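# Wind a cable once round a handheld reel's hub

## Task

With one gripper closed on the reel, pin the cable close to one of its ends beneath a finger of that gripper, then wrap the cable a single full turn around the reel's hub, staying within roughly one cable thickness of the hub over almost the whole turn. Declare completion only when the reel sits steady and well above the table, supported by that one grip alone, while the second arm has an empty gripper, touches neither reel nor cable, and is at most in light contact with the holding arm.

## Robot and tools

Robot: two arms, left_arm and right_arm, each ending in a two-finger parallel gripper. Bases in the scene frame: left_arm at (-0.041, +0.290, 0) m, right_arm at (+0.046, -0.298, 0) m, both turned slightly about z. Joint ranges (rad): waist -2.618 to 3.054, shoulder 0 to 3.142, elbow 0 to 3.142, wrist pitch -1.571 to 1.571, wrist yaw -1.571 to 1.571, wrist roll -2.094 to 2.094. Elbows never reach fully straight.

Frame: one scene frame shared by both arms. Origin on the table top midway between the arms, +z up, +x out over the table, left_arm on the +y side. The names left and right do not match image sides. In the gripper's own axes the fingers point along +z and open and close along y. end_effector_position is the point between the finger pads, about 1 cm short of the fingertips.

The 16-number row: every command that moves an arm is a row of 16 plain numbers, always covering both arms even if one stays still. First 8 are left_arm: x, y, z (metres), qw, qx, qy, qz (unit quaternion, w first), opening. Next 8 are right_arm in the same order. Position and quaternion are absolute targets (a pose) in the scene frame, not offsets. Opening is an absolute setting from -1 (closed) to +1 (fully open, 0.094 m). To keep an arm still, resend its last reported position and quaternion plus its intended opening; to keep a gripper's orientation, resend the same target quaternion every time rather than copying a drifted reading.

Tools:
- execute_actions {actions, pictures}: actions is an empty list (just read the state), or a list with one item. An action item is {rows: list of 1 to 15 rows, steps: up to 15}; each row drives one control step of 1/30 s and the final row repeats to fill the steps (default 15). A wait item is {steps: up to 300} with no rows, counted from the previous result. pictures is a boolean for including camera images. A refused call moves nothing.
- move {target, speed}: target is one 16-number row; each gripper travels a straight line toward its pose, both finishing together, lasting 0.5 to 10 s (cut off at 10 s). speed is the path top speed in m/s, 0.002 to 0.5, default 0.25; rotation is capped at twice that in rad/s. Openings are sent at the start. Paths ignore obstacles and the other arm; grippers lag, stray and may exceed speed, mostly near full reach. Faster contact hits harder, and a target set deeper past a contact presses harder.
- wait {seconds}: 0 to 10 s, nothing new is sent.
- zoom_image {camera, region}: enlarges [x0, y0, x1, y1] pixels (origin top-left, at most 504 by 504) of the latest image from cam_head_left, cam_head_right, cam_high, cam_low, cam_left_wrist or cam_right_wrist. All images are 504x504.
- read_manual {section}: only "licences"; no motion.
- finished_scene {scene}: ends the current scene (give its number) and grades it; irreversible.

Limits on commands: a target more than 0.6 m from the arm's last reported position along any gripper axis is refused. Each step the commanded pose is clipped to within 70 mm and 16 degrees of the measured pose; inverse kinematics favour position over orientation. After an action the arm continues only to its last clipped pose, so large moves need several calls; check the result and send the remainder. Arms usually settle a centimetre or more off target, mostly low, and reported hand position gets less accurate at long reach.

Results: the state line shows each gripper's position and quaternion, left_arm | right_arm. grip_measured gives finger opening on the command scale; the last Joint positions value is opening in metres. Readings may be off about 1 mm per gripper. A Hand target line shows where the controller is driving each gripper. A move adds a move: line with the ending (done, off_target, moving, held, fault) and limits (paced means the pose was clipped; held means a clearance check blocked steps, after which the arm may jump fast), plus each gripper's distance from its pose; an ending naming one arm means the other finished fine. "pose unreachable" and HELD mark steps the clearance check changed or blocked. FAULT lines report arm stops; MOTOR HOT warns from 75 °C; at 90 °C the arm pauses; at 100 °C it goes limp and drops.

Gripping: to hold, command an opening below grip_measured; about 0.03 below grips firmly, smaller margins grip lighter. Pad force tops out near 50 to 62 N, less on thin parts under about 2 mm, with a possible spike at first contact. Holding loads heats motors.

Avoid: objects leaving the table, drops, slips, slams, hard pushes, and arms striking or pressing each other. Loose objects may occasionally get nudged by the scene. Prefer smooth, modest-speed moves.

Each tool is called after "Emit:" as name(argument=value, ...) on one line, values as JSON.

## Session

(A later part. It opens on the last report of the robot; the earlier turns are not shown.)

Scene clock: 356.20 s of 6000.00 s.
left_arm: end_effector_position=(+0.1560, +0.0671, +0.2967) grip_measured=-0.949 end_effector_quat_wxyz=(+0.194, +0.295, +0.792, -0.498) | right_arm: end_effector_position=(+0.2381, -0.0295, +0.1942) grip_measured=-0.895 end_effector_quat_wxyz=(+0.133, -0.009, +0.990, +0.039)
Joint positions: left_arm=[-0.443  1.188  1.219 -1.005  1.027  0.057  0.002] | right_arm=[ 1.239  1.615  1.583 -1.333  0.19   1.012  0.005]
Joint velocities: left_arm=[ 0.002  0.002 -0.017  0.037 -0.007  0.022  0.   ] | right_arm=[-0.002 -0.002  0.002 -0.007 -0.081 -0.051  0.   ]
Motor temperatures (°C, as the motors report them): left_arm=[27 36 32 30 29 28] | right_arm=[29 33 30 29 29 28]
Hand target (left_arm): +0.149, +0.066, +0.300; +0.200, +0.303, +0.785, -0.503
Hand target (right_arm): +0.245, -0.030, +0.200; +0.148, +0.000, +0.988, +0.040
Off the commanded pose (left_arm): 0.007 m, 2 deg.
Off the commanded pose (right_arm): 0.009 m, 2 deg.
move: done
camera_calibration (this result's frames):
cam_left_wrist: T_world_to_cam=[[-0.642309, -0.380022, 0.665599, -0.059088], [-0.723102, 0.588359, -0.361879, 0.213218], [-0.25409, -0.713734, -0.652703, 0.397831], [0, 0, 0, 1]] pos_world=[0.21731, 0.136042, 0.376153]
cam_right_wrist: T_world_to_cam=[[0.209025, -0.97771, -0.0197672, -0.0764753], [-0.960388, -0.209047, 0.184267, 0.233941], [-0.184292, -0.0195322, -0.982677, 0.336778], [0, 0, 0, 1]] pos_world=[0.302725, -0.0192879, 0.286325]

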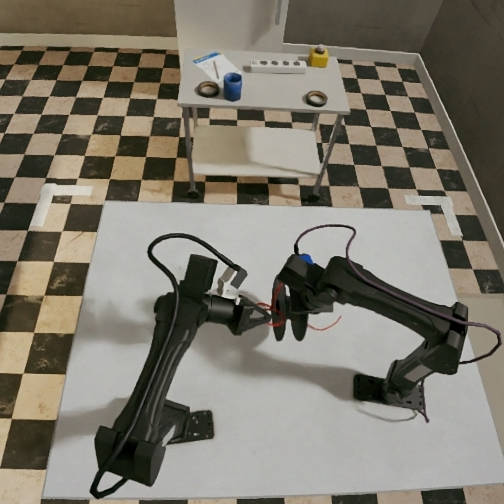

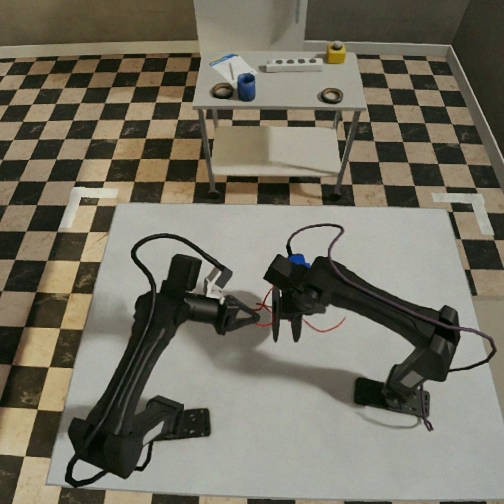

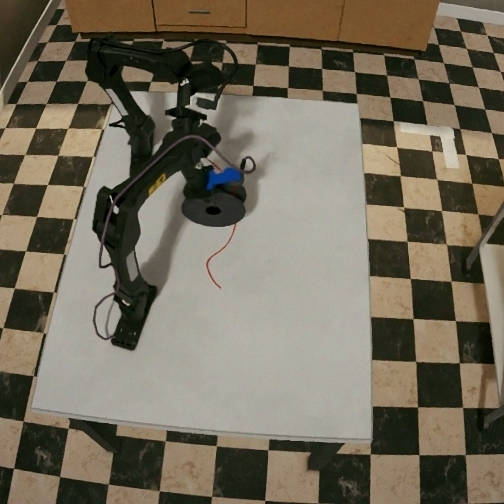

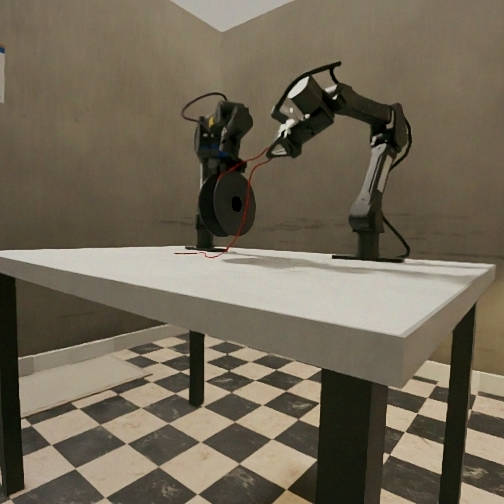

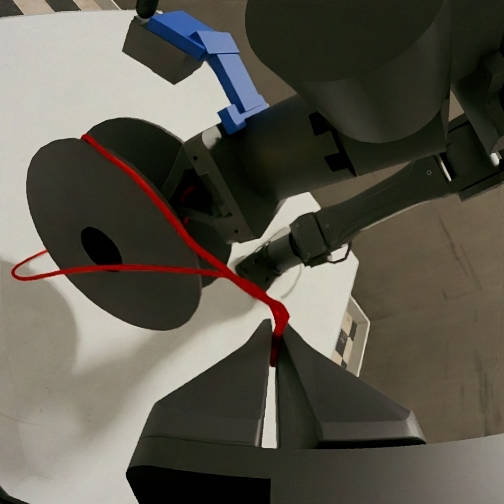

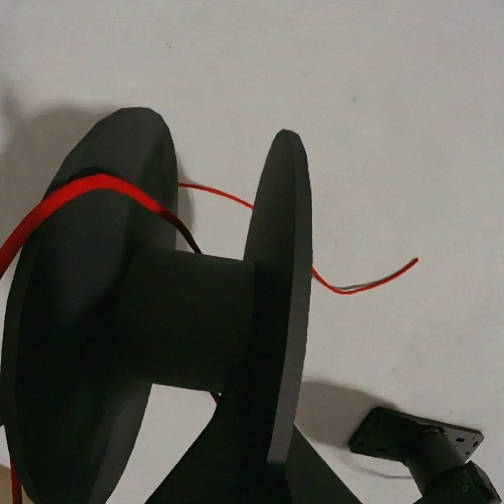

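Sliding. Continue, moving into the plane.

Emit:
move(target=[0.13,0.04,0.30,0.2,0.3,0.78,-0.5,-1,0.255,-0.03,0.2,0.148,0,0.988,0.04,-1], speed=0.05)

Emit:
move(target=[0.12,0.02,0.27,0.1,0.2,0.84,-0.5,-1,0.265,-0.03,0.2,0.148,0,0.988,0.04,-1], speed=0.05)

Scene clock: 360.93 s of 6000.00 s.
left_arm: end_effector_position=(+0.1350, +0.0407, +0.2963) grip_measured=-0.949 end_effector_quat_wxyz=(+0.192, +0.295, +0.792, -0.499) | right_arm: end_effector_position=(+0.2449, -0.0333, +0.1899) grip_measured=-0.895 end_effector_quat_wxyz=(+0.130, -0.004, +0.991, +0.031)
Joint positions: left_arm=[-0.605  1.111  1.142 -0.825  0.925 -0.164  0.002] | right_arm=[ 1.214  1.629  1.583 -1.333  0.188  0.999  0.005]
Joint velocities: left_arm=[ 0.022 -0.017 -0.022  0.037  0.007  0.037 -0.001] | right_arm=[-0.007  0.007  0.007  0.007  0.007  0.007  0.   ]
Motor temperatures (°C, as the motors report them): left_arm=[27 35 32 30 29 28] | right_arm=[29 33 30 29 29 28]
Hand target (left_arm): +0.129, +0.040, +0.300; +0.200, +0.303, +0.785, -0.502
Hand target (right_arm): +0.255, -0.030, +0.200; +0.148, +0.000, +0.988, +0.040
Off the commanded pose (left_arm): 0.006 m, 2 deg.
Off the commanded pose (right_arm): 0.015 m, 2 deg.
move: off_target (right_arm)
camera_calibration (this result's frames):
cam_left_wrist: T_world_to_cam=[[-0.641635, -0.378809, 0.66694, -0.0829117], [-0.722426, 0.590605, -0.359563, 0.212575], [-0.257693, -0.712523, -0.652614, 0.373777], [0, 0, 0, 1]] pos_world=[0.19669, 0.109369, 0.375663]
cam_right_wrist: T_world_to_cam=[[0.197546, -0.980268, -0.00712092, -0.0813255], [-0.961347, -0.195144, 0.194244, 0.239279], [-0.191801, -0.0315265, -0.980927, 0.334848], [0, 0, 0, 1]] pos_world=[0.31032, -0.0224702, 0.281404]

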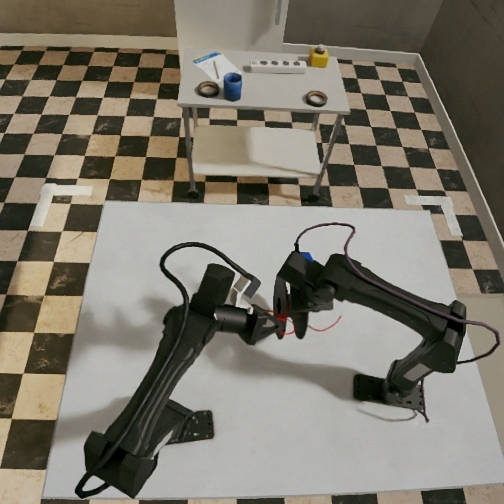

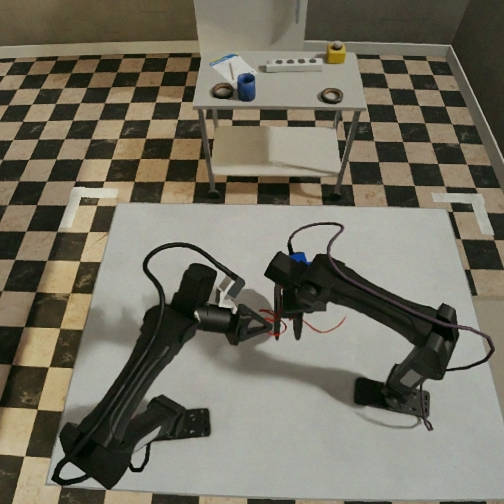

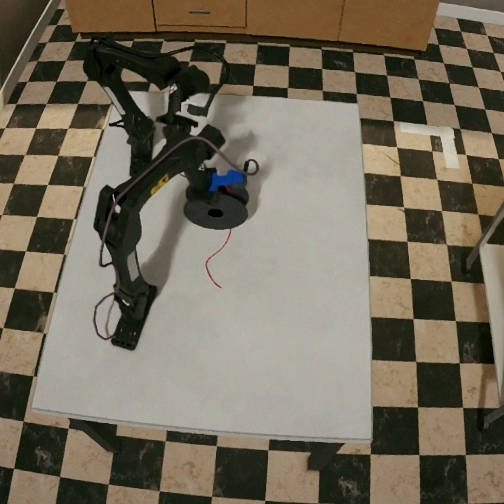

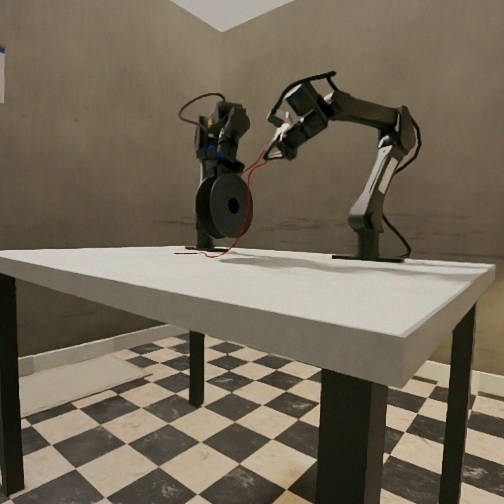

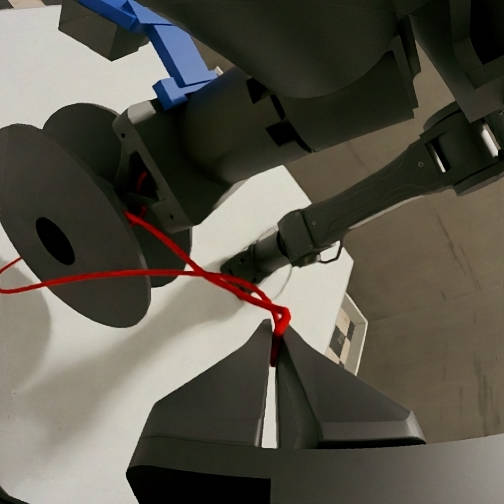

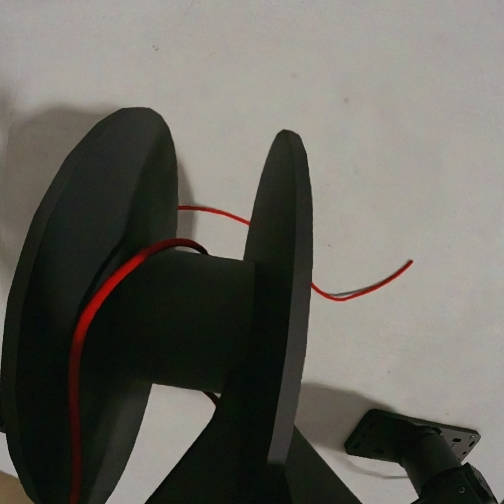

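Scene clock: 364.03 s of 6000.00 s.
left_arm: end_effector_position=(+0.1205, +0.0232, +0.2754) grip_measured=-0.949 end_effector_quat_wxyz=(+0.107, +0.198, +0.837, -0.498) | right_arm: end_effector_position=(+0.2546, -0.0347, +0.1929) grip_measured=-0.895 end_effector_quat_wxyz=(+0.133, -0.004, +0.991, +0.032)
Joint positions: left_arm=[-0.726  1.111  1.094 -0.773  0.827 -0.489  0.002] | right_arm=[ 1.187  1.64   1.605 -1.334  0.187  0.971  0.005]
Joint velocities: left_arm=[ 0.002  0.002  0.002 -0.037 -0.007 -0.007 -0.   ] | right_arm=[-0.017 -0.017 -0.007  0.022 -0.007  0.007 -0.001]
Motor temperatures (°C, as the motors report them): left_arm=[27 35 32 31 29 28] | right_arm=[29 32 30 29 29 28]
Hand target (left_arm): +0.119, +0.020, +0.270; +0.099, +0.199, +0.838, -0.498
Hand target (right_arm): +0.265, -0.031, +0.200; +0.149, +0.000, +0.988, +0.039
Off the commanded pose (left_arm): 0.006 m, 1 deg.
Off the commanded pose (right_arm): 0.013 m, 2 deg.
move: off_target (right_arm)
camera_calibration (this result's frames):
cam_left_wrist: T_world_to_cam=[[-0.418994, -0.472904, 0.775117, -0.139384], [-0.837945, 0.530169, -0.129497, 0.156839], [-0.349703, -0.703764, -0.618405, 0.345444], [0, 0, 0, 1]] pos_world=[0.193825, 0.0940447, 0.341973]
cam_right_wrist: T_world_to_cam=[[0.196889, -0.980392, -0.00818708, -0.0842322], [-0.962628, -0.194892, 0.188057, 0.24928], [-0.185965, -0.0291452, -0.982124, 0.338426], [0, 0, 0, 1]] pos_world=[0.319483, -0.0241344, 0.284808]

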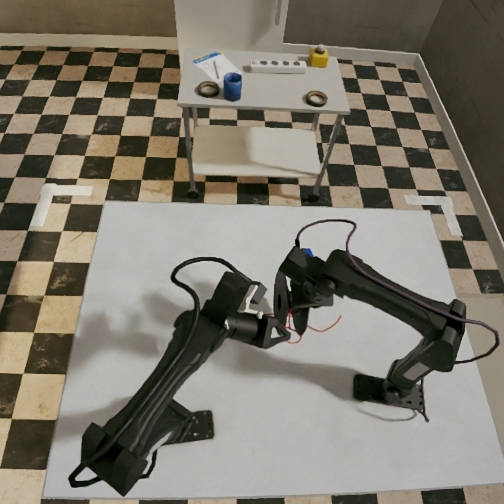

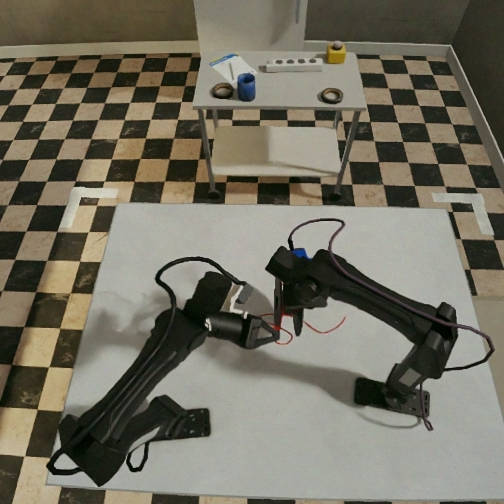

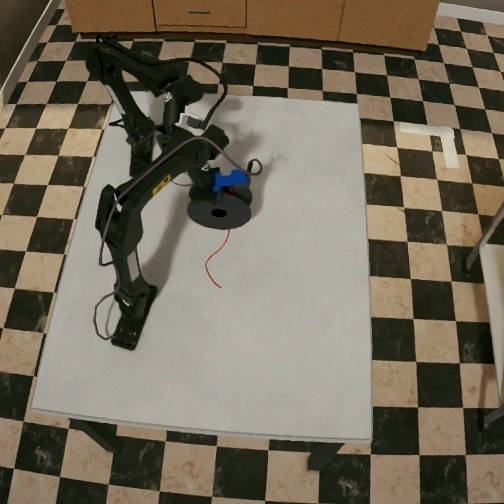

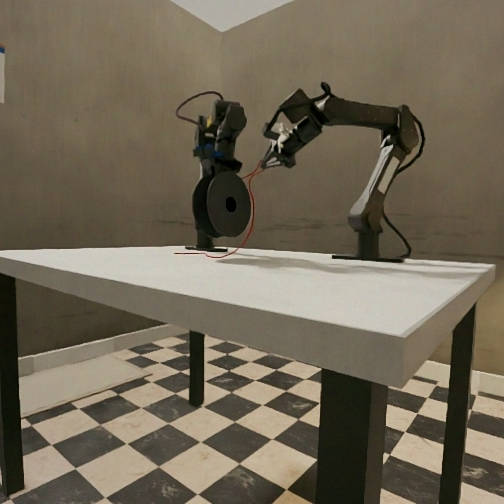

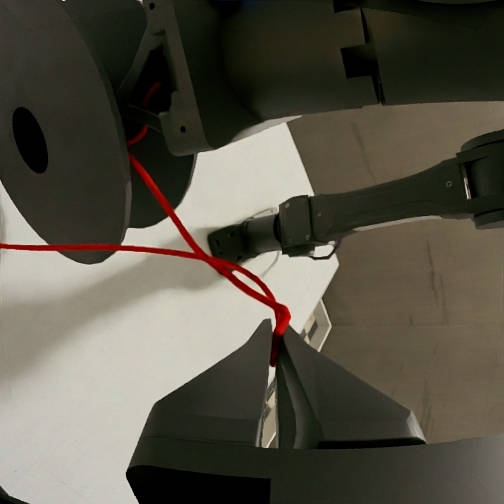

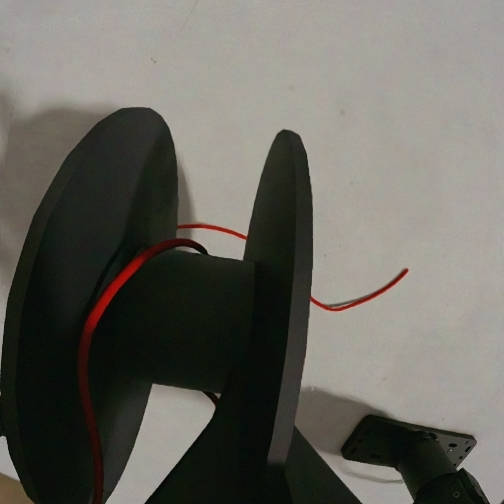

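Emit:
move(target=[0.11,0.0,0.18,0,0.1,0.86,-0.5,-1,0.275,-0.03,0.22,0.148,0,0.988,0.04,-1], speed=0.08)

Emit:
move(target=[0.16,0.0,0.12,0,0,0.86,-0.5,-1,0.275,-0.03,0.27,0.148,0,0.988,0.04,-1], speed=0.08)

Scene clock: 370.07 s of 6000.00 s.
left_arm: end_effector_position=(+0.1124, +0.0022, +0.1853) grip_measured=-0.949 end_effector_quat_wxyz=(+0.006, +0.098, +0.860, -0.501) | right_arm: end_effector_position=(+0.2669, -0.0322, +0.2114) grip_measured=-0.895 end_effector_quat_wxyz=(+0.135, -0.004, +0.990, +0.032)
Joint positions: left_arm=[-0.806  1.172  0.785 -0.425  0.815 -0.79   0.002] | right_arm=[ 1.16   1.688  1.732 -1.405  0.185  0.944  0.005]
Joint velocities: left_arm=[ 0.017  0.012  0.002 -0.007  0.037 -0.051 -0.001] | right_arm=[ 0.002  0.002 -0.002  0.066  0.022 -0.081 -0.   ]
Motor temperatures (°C, as the motors report them): left_arm=[27 34 32 31 29 28] | right_arm=[29 32 31 29 29 28]
Hand target (left_arm): +0.110, +0.000, +0.180; -0.000, +0.100, +0.860, -0.500
Hand target (right_arm): +0.275, -0.031, +0.220; +0.149, +0.000, +0.988, +0.040
Off the commanded pose (left_arm): 0.006 m, 1 deg.
Off the commanded pose (right_arm): 0.012 m, 2 deg.
move: off_target (right_arm)
camera_calibration (this result's frames):
cam_left_wrist: T_world_to_cam=[[-0.15751, -0.524427, 0.83676, -0.12361], [-0.876875, 0.463984, 0.125734, 0.106814], [-0.454182, -0.71393, -0.532939, 0.268019], [0, 0, 0, 1]] pos_world=[0.195922, 0.0769624, 0.23284]
cam_right_wrist: T_world_to_cam=[[0.196225, -0.98053, -0.00752544, -0.0840795], [-0.963685, -0.19426, 0.183235, 0.259453], [-0.181129, -0.0287031, -0.98304, 0.357958], [0, 0, 0, 1]] pos_world=[0.331366, -0.0217665, 0.303714]

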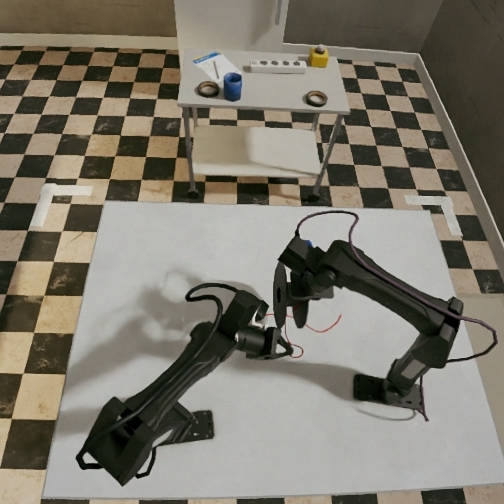

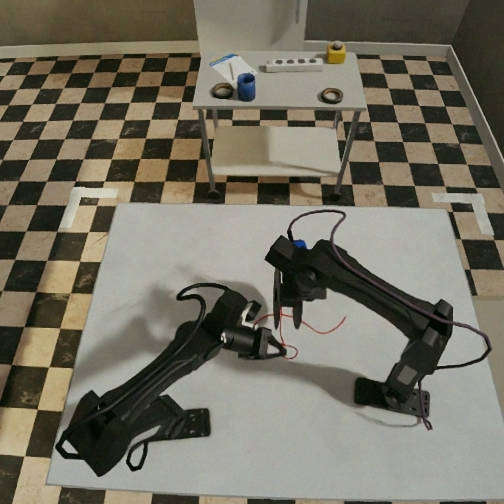

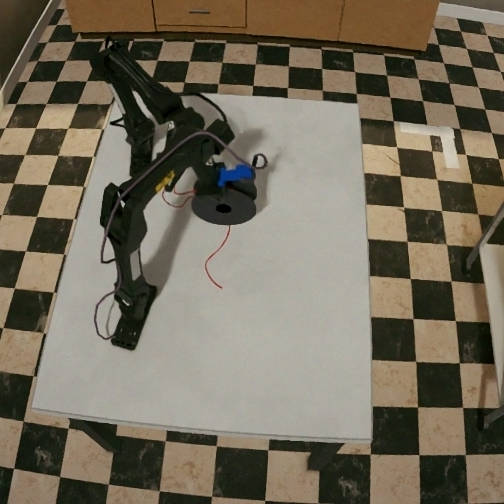

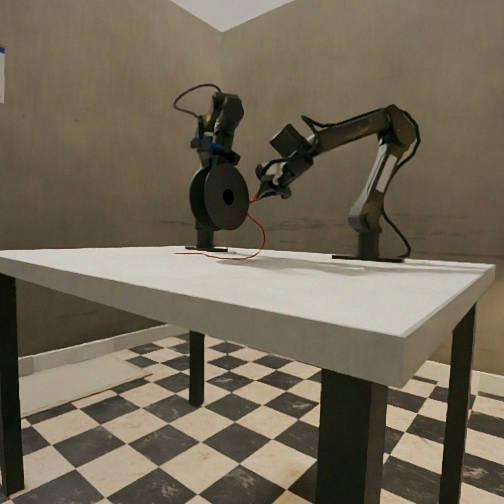

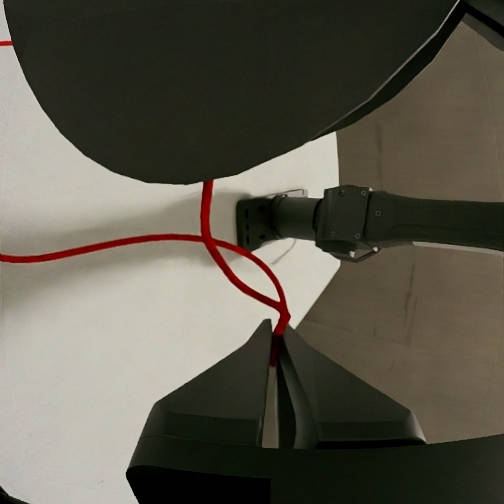

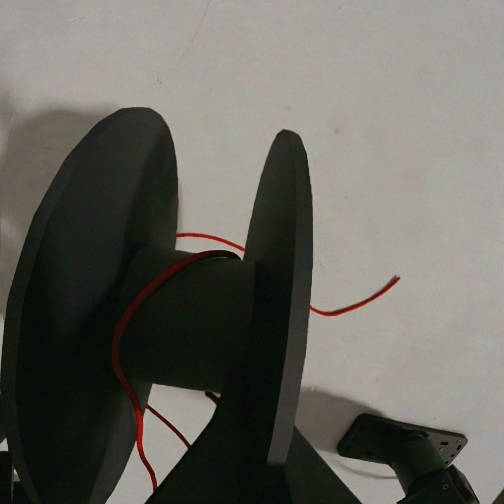

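Scene clock: 371.80 s of 6000.00 s.
left_arm: end_effector_position=(+0.1594, -0.0040, +0.1268) grip_measured=-0.949 end_effector_quat_wxyz=(+0.004, +0.008, +0.862, -0.507) | right_arm: end_effector_position=(+0.2689, -0.0290, +0.2552) grip_measured=-0.895 end_effector_quat_wxyz=(+0.145, -0.007, +0.988, +0.046)
Joint positions: left_arm=[-0.738  1.375  0.662 -0.062  0.801 -0.941  0.002] | right_arm=[ 1.16   1.738  1.969 -1.558  0.184  0.935  0.005]
Joint velocities: left_arm=[-0.017 -0.002 -0.007  0.037  0.022  0.022  0.002] | right_arm=[-0.017 -0.012  0.007 -0.051 -0.051  0.022  0.001]
Motor temperatures (°C, as the motors report them): left_arm=[27 34 32 31 29 28] | right_arm=[29 32 31 29 29 28]
Hand target (left_arm): +0.160, -0.001, +0.119; +0.000, +0.000, +0.864, -0.503
Hand target (right_arm): +0.274, -0.031, +0.270; +0.163, -0.002, +0.985, +0.059
Off the commanded pose (left_arm): 0.008 m, 1 deg.
Off the commanded pose (right_arm): 0.016 m, 1 deg.
joint sent to its limit (right arm) — the command would take joint 4 (wrist pitch) past its lower limit, so that joint was sent only as far as its limit.
move: off_target (right_arm)
camera_calibration (this result's frames):
cam_left_wrist: T_world_to_cam=[[0.00355428, -0.529571, 0.848258, -0.0976154], [-0.921103, 0.328501, 0.208944, 0.15418], [-0.389304, -0.782076, -0.486621, 0.237281], [0, 0, 0, 1]] pos_world=[0.234737, 0.0832294, 0.166054]
cam_right_wrist: T_world_to_cam=[[0.205416, -0.978236, -0.0292963, -0.0778456], [-0.965125, -0.207445, 0.159688, 0.259948], [-0.16229, -0.00452798, -0.986733, 0.39798], [0, 0, 0, 1]] pos_world=[0.331461, -0.0204243, 0.348909]

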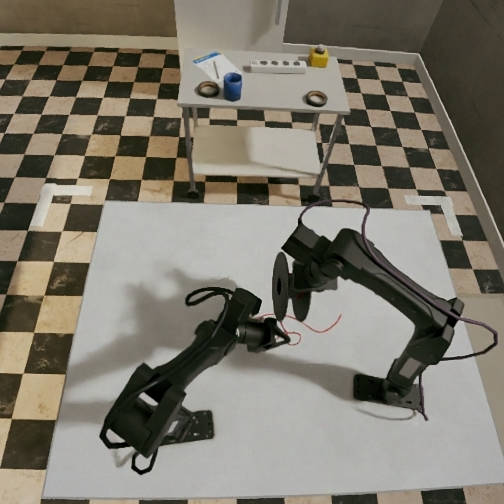

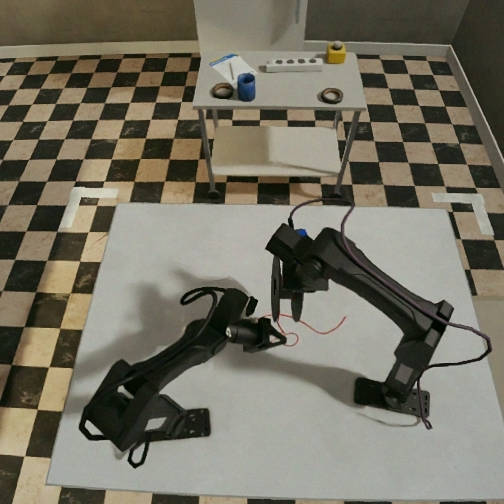

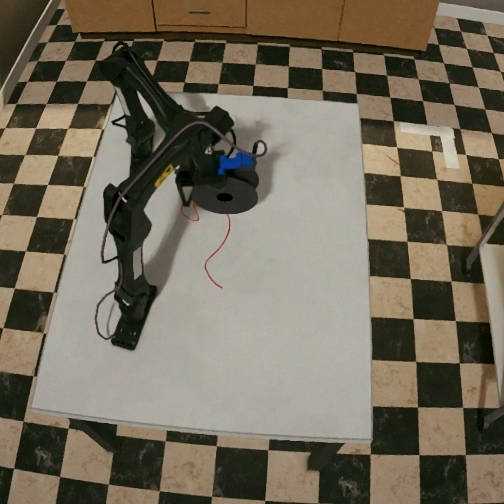

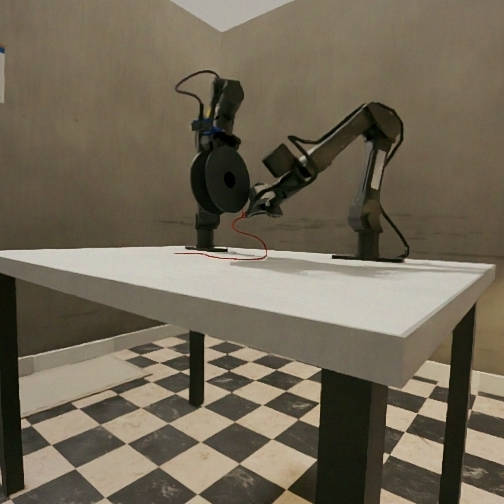

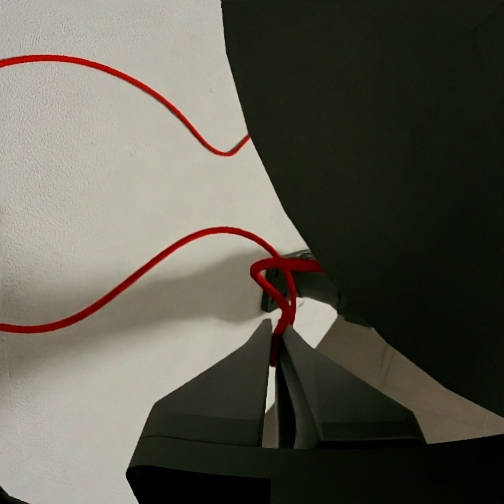

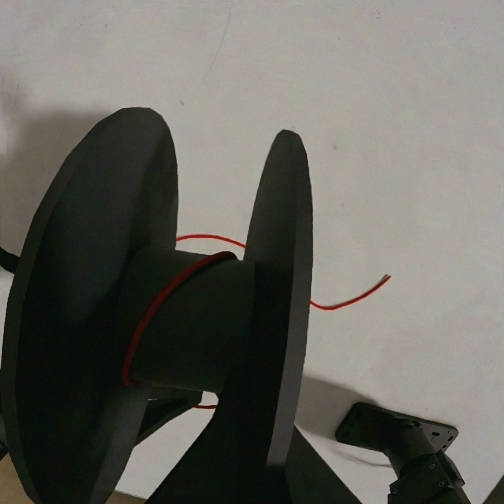

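Emit:
move(target=[0.21,-0.01,0.05,0,0,0.8,-0.6,-1,0.275,-0.03,0.285,0.17,0,0.983,0.06,-1], speed=0.05)

Scene clock: 379.23 s of 6000.00 s.
left_arm: end_effector_position=(+0.2145, -0.0162, +0.0635) grip_measured=-0.949 end_effector_quat_wxyz=(+0.020, +0.023, +0.792, -0.610) | right_arm: end_effector_position=(+0.2708, -0.0284, +0.2592) grip_measured=-0.895 end_effector_quat_wxyz=(+0.151, -0.007, +0.987, +0.049)
Joint positions: left_arm=[-0.617  1.918  0.587  0.822  1.022 -1.065  0.002] | right_arm=[ 1.16   1.738  1.982 -1.558  0.191  0.931  0.005]
Joint velocities: left_arm=[-0.017 -0.007  0.017  0.022 -0.037 -0.037  0.   ] | right_arm=[-0.012 -0.027 -0.002  0.037 -0.051  0.022  0.001]
Motor temperatures (°C, as the motors report them): left_arm=[27 33 32 31 28 28] | right_arm=[29 33 31 29 29 28]
Hand target (left_arm): +0.210, -0.010, +0.049; -0.000, +0.001, +0.800, -0.600
Hand target (right_arm): +0.274, -0.031, +0.284; +0.181, -0.001, +0.981, +0.074
Off the commanded pose (left_arm): 0.015 m, 4 deg.
Off the commanded pose (right_arm): 0.026 m, 3 deg.
joint sent to its limit (right arm) — the command would take joint 4 (wrist pitch) past its lower limit, so that joint was sent only as far as its limit.
move: off_target (left_arm, right_arm)
camera_calibration (this result's frames):
cam_left_wrist: T_world_to_cam=[[-0.0388258, -0.302295, 0.952424, -0.0443658], [-0.923377, 0.375158, 0.0814316, 0.231543], [-0.381926, -0.876284, -0.293698, 0.203011], [0, 0, 0, 1]] pos_world=[0.289613, 0.0776184, 0.0830238]
cam_right_wrist: T_world_to_cam=[[0.207278, -0.977746, -0.0323952, -0.0772466], [-0.966901, -0.209791, 0.145227, 0.265452], [-0.148791, 0.00122066, -0.988868, 0.399338], [0, 0, 0, 1]] pos_world=[0.332095, -0.0203256, 0.353839]

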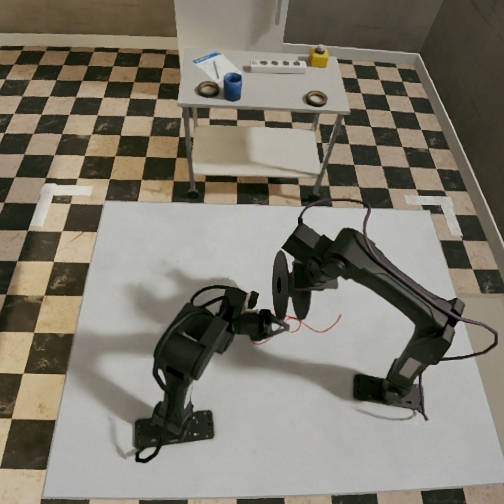

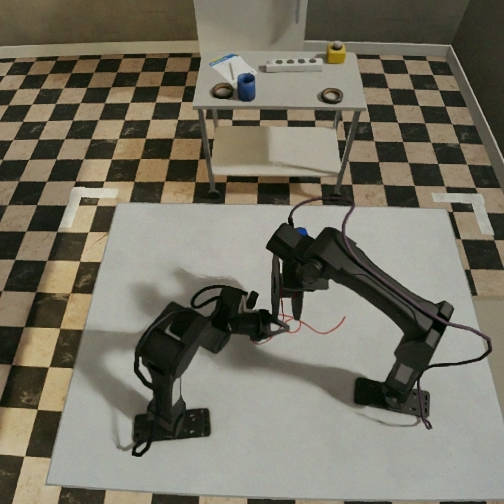

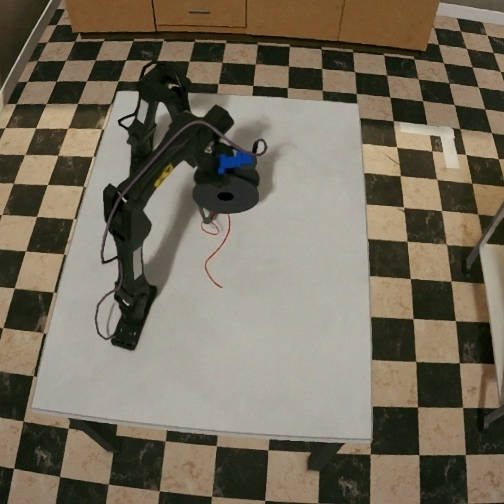

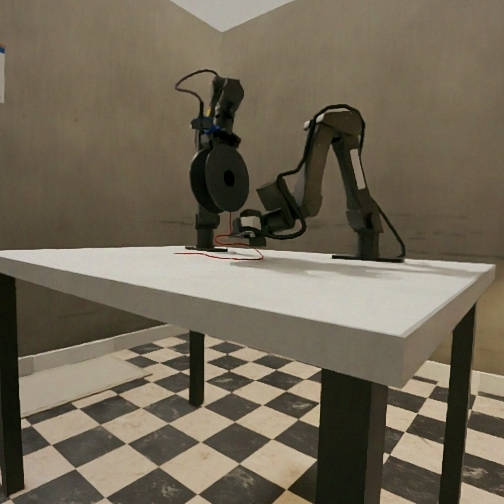

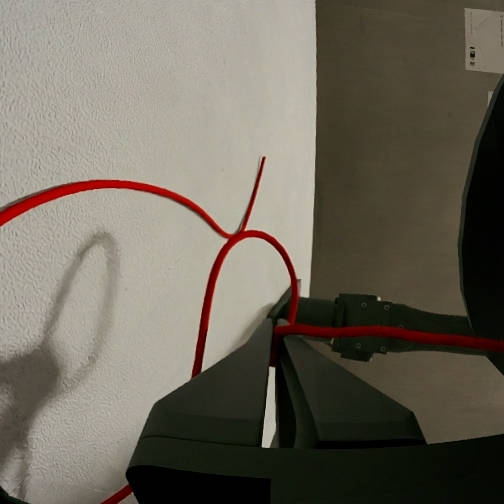

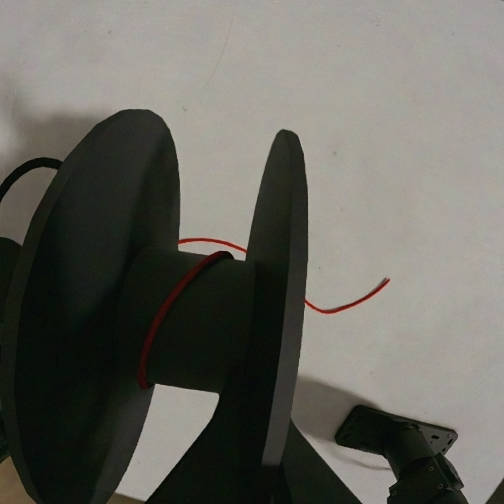

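Emit:
move(target=[0.2145,-0.01,0.06,0,0,0.8,-0.6,-0.6,0.275,-0.03,0.27,0.17,0,0.983,0.06,-1], speed=0.05)

Emit:
move(target=[0.2,0.2,0.16,0,0,0.86,-0.5,-0.6,0.30,-0.04,0.36,0.22,0,0.97,0.1,-1], speed=0.1)

Scene clock: 384.83 s of 6000.00 s.
left_arm: end_effector_position=(+0.2114, -0.0119, +0.0538) grip_measured=-0.603 end_effector_quat_wxyz=(-0.004, -0.000, +0.802, -0.598) | right_arm: end_effector_position=(+0.2707, -0.0282, +0.2592) grip_measured=-0.895 end_effector_quat_wxyz=(+0.151, -0.007, +0.987, +0.049)
Joint positions: left_arm=[-0.611  1.918  0.587  0.755  1.022 -1.071  0.019] | right_arm=[ 1.16   1.738  1.982 -1.558  0.19   0.931  0.005]
Joint velocities: left_arm=[-0.002  0.012 -0.022 -0.051  0.037  0.066 -0.002] | right_arm=[ 0.002 -0.022  0.007 -0.037 -0.007  0.037 -0.   ]
Motor temperatures (°C, as the motors report them): left_arm=[27 33 31 32 28 28] | right_arm=[29 33 31 29 29 28]
Hand target (left_arm): +0.215, -0.010, +0.060; +0.000, -0.000, +0.800, -0.600
Hand target (right_arm): +0.275, -0.030, +0.270; +0.170, +0.000, +0.984, +0.060
Off the commanded pose (left_arm): 0.007 m, 1 deg.
Off the commanded pose (right_arm): 0.012 m, 3 deg.
move: off_target (right_arm)
camera_calibration (this result's frames):
cam_left_wrist: T_world_to_cam=[[0.0266871, -0.33231, 0.942793, -0.0476834], [-0.918599, 0.363846, 0.154249, 0.222787], [-0.39429, -0.870164, -0.295549, 0.205557], [0, 0, 0, 1]] pos_world=[0.286973, 0.0819626, 0.0713433]
cam_right_wrist: T_world_to_cam=[[0.207539, -0.977654, -0.0334589, -0.0768254], [-0.966738, -0.210209, 0.145704, 0.265211], [-0.149482, 0.00210665, -0.988762, 0.399492], [0, 0, 0, 1]] pos_world=[0.332051, -0.0202007, 0.35379]

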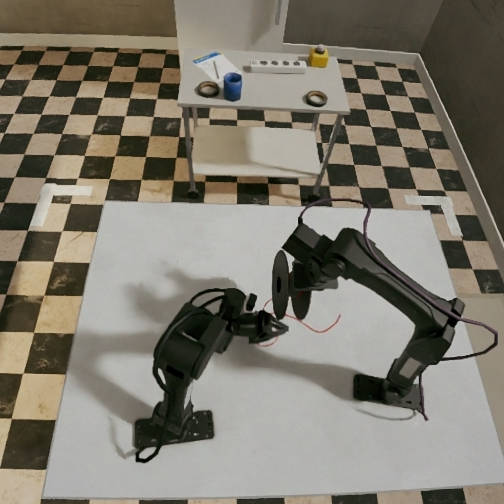

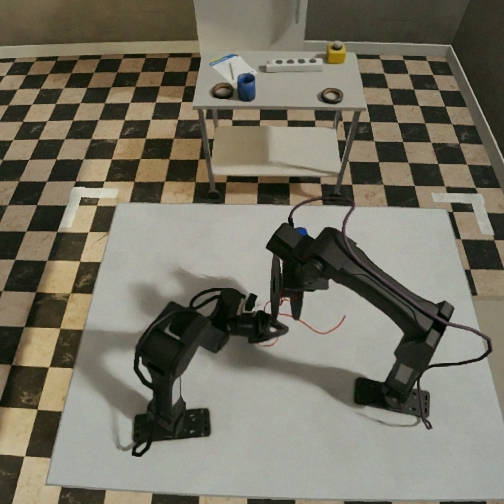

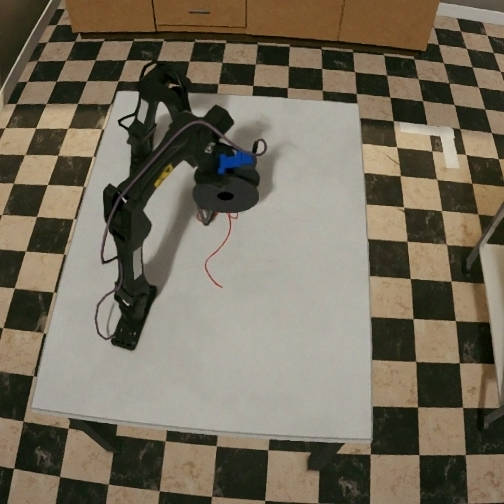

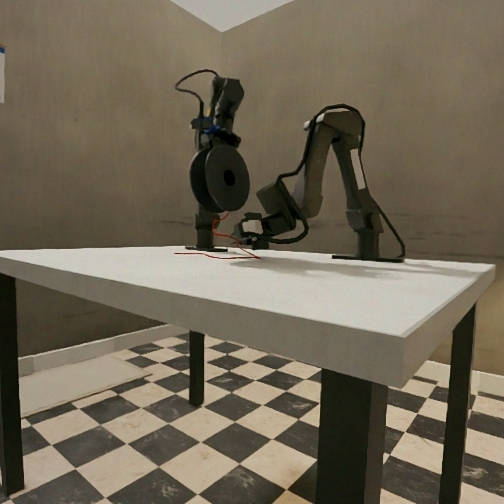

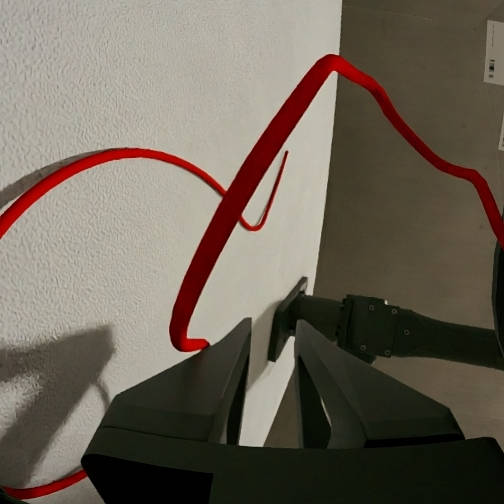

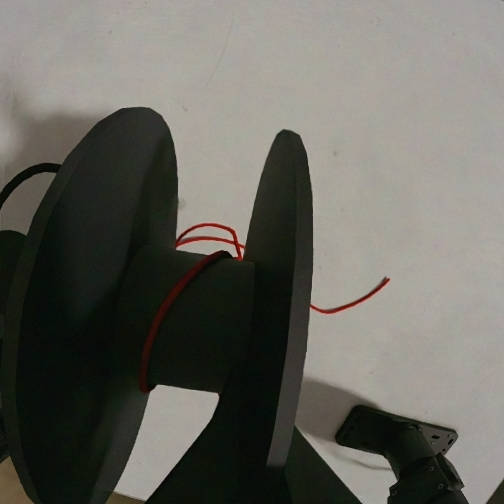

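Scene clock: 387.87 s of 6000.00 s.
left_arm: end_effector_position=(+0.1994, +0.1982, +0.1568) grip_measured=-0.603 end_effector_quat_wxyz=(-0.003, -0.009, +0.864, -0.504) | right_arm: end_effector_position=(+0.2966, -0.0327, +0.3407) grip_measured=-0.895 end_effector_quat_wxyz=(+0.241, -0.012, +0.961, +0.135)
Joint positions: left_arm=[ 0.125  1.627  1.091 -1.448  1.004  0.464  0.019] | right_arm=[ 1.099  1.708  2.22  -1.557  0.201  0.831  0.005]
Joint velocities: left_arm=[ 0.012  0.012  0.012 -0.007 -0.022  0.022 -0.   ] | right_arm=[ 0.002 -0.007  0.007 -0.022  0.037 -0.051 -0.   ]
Motor temperatures (°C, as the motors report them): left_arm=[27 33 31 31 28 28] | right_arm=[29 33 31 29 29 28]
Hand target (left_arm): +0.206, +0.201, +0.162; +0.007, -0.005, +0.863, -0.505
Hand target (right_arm): +0.298, -0.042, +0.360; +0.266, -0.005, +0.953, +0.147
Off the commanded pose (left_arm): 0.004 m, 1 deg.
Off the commanded pose (right_arm): 0.021 m, 5 deg.
joint sent to its limit (right arm) — the command would take joint 4 (wrist pitch) past its lower limit, so that joint was sent only as far as its limit.
move: off_target (right_arm)
camera_calibration (this result's frames):
cam_left_wrist: T_world_to_cam=[[0.0392852, -0.534232, 0.844424, -0.0217482], [-0.92211, 0.306163, 0.236596, 0.118637], [-0.384929, -0.787947, -0.480593, 0.424928], [0, 0, 0, 1]] pos_world=[0.273819, 0.28688, 0.194513]
cam_right_wrist: T_world_to_cam=[[0.251217, -0.954783, -0.158997, -0.053278], [-0.967417, -0.242322, -0.0733779, 0.351209], [0.0315316, 0.17225, -0.984548, 0.43438], [0, 0, 0, 1]] pos_world=[0.339453, -0.0405853, 0.444968]

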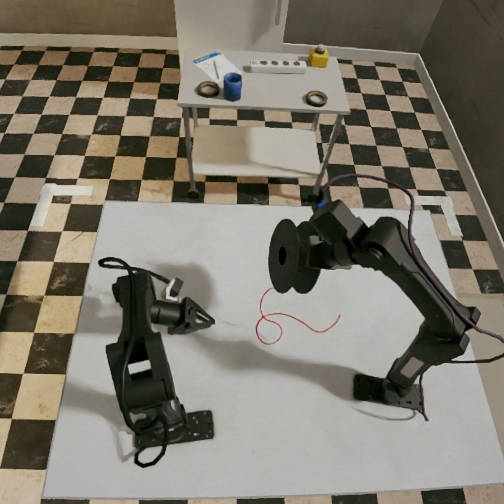

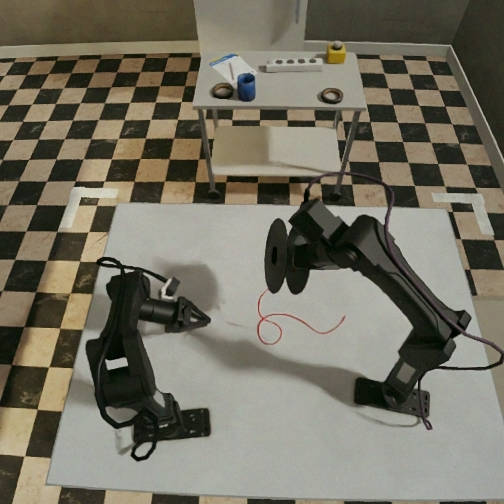

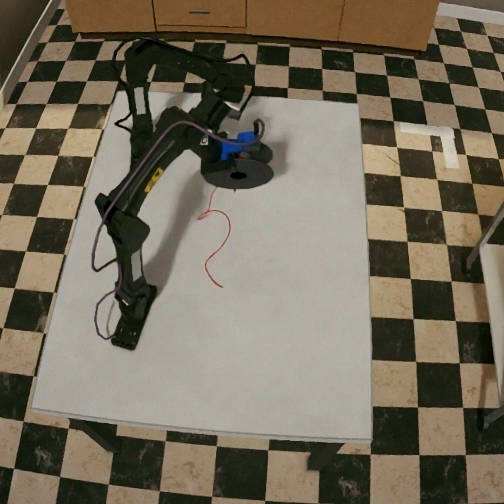

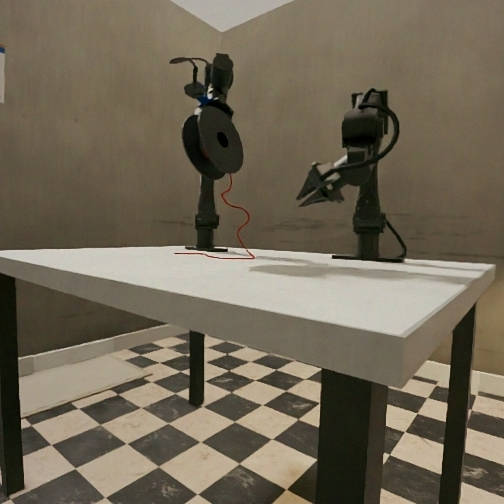

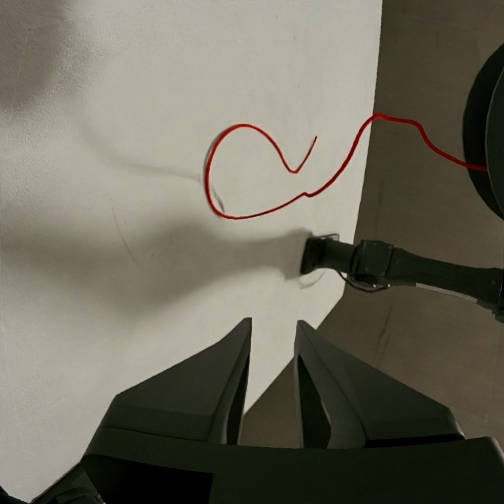

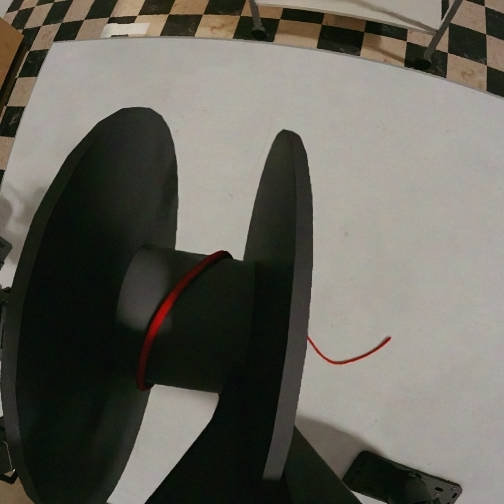

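Emit:
move(target=[0.12,0.06,0.27,0.69,0.15,0.69,-0.15,-0.6,0.30,-0.04,0.35,0.25,0,0.96,0.135,-1])

Scene clock: 395.73 s of 6000.00 s.
left_arm: end_effector_position=(+0.1147, +0.0600, +0.2763) grip_measured=-0.603 end_effector_quat_wxyz=(+0.689, +0.152, +0.690, -0.161) | right_arm: end_effector_position=(+0.2966, -0.0327, +0.3407) grip_measured=-0.895 end_effector_quat_wxyz=(+0.241, -0.012, +0.961, +0.135)
Joint positions: left_arm=[-1.743  0.778  0.425  0.359 -1.166 -0.007  0.019] | right_arm=[ 1.099  1.708  2.22  -1.557  0.201  0.83   0.005]
Joint velocities: left_arm=[ 0.012  0.002  0.012  0.022 -0.022  0.022 -0.001] | right_arm=[ 0.002 -0.002 -0.002  0.066 -0.022 -0.022 -0.   ]
Motor temperatures (°C, as the motors report them): left_arm=[27 33 32 31 28 28] | right_arm=[29 33 31 29 29 28]
Hand target (left_arm): +0.114, +0.058, +0.270; +0.689, +0.160, +0.690, -0.153
Hand target (right_arm): +0.300, -0.040, +0.350; +0.254, -0.001, +0.957, +0.139
Off the commanded pose (left_arm): 0.008 m, 1 deg.
Off the commanded pose (right_arm): 0.012 m, 2 deg.
joint sent to its limit (right arm) — the command would take joint 4 (wrist pitch) past its lower limit, so that joint was sent only as far as its limit.
move: off_target (right_arm)
camera_calibration (this result's frames):
cam_left_wrist: T_world_to_cam=[[-0.386475, -0.921667, 0.0341663, 0.102821], [-0.368733, 0.12045, -0.921698, 0.322305], [0.845383, -0.368811, -0.3864, 0.148557], [0, 0, 0, 1]] pos_world=[0.0329945, 0.110735, 0.350958]
cam_right_wrist: T_world_to_cam=[[0.251579, -0.954681, -0.159032, -0.053314], [-0.967314, -0.242625, -0.0737332, 0.351356], [0.0318064, 0.172384, -0.984516, 0.434325], [0, 0, 0, 1]] pos_world=[0.33947, -0.0405207, 0.445028]

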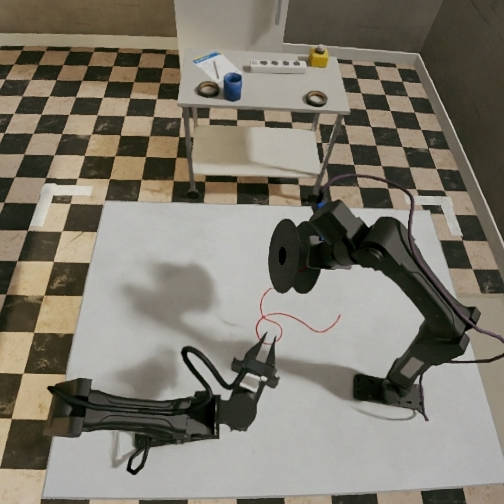

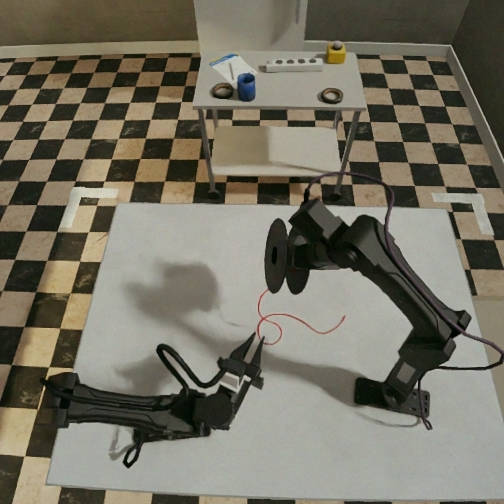

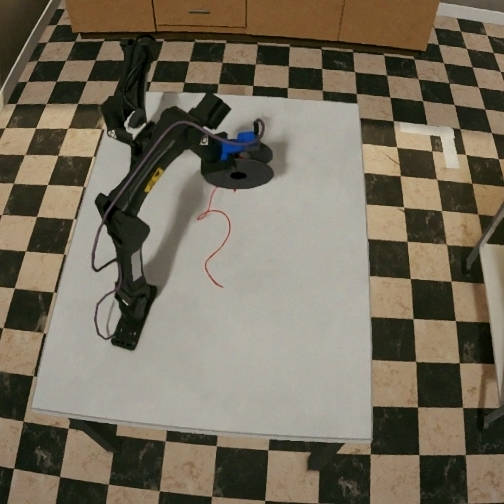

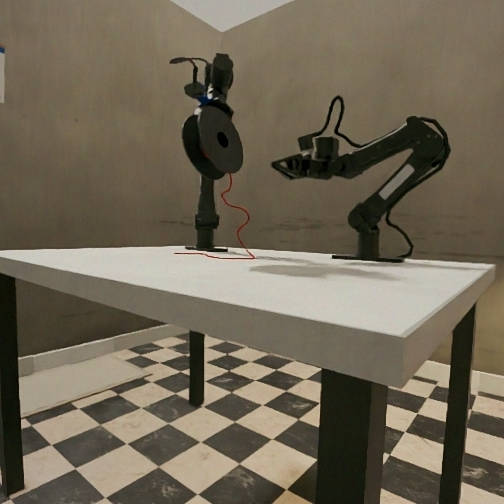

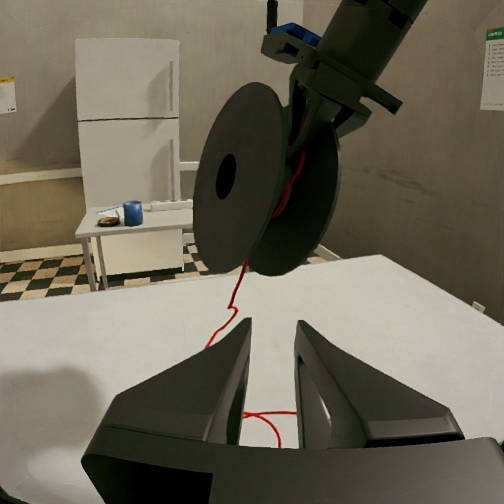

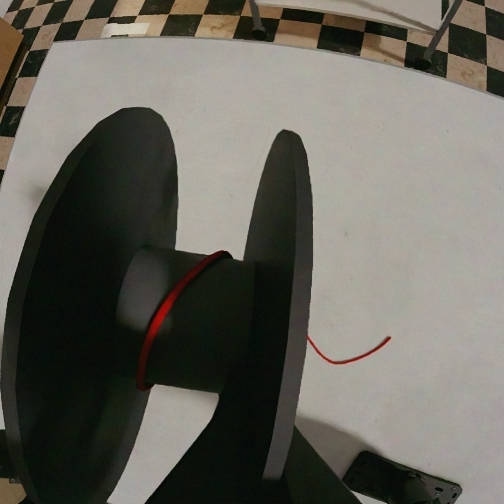

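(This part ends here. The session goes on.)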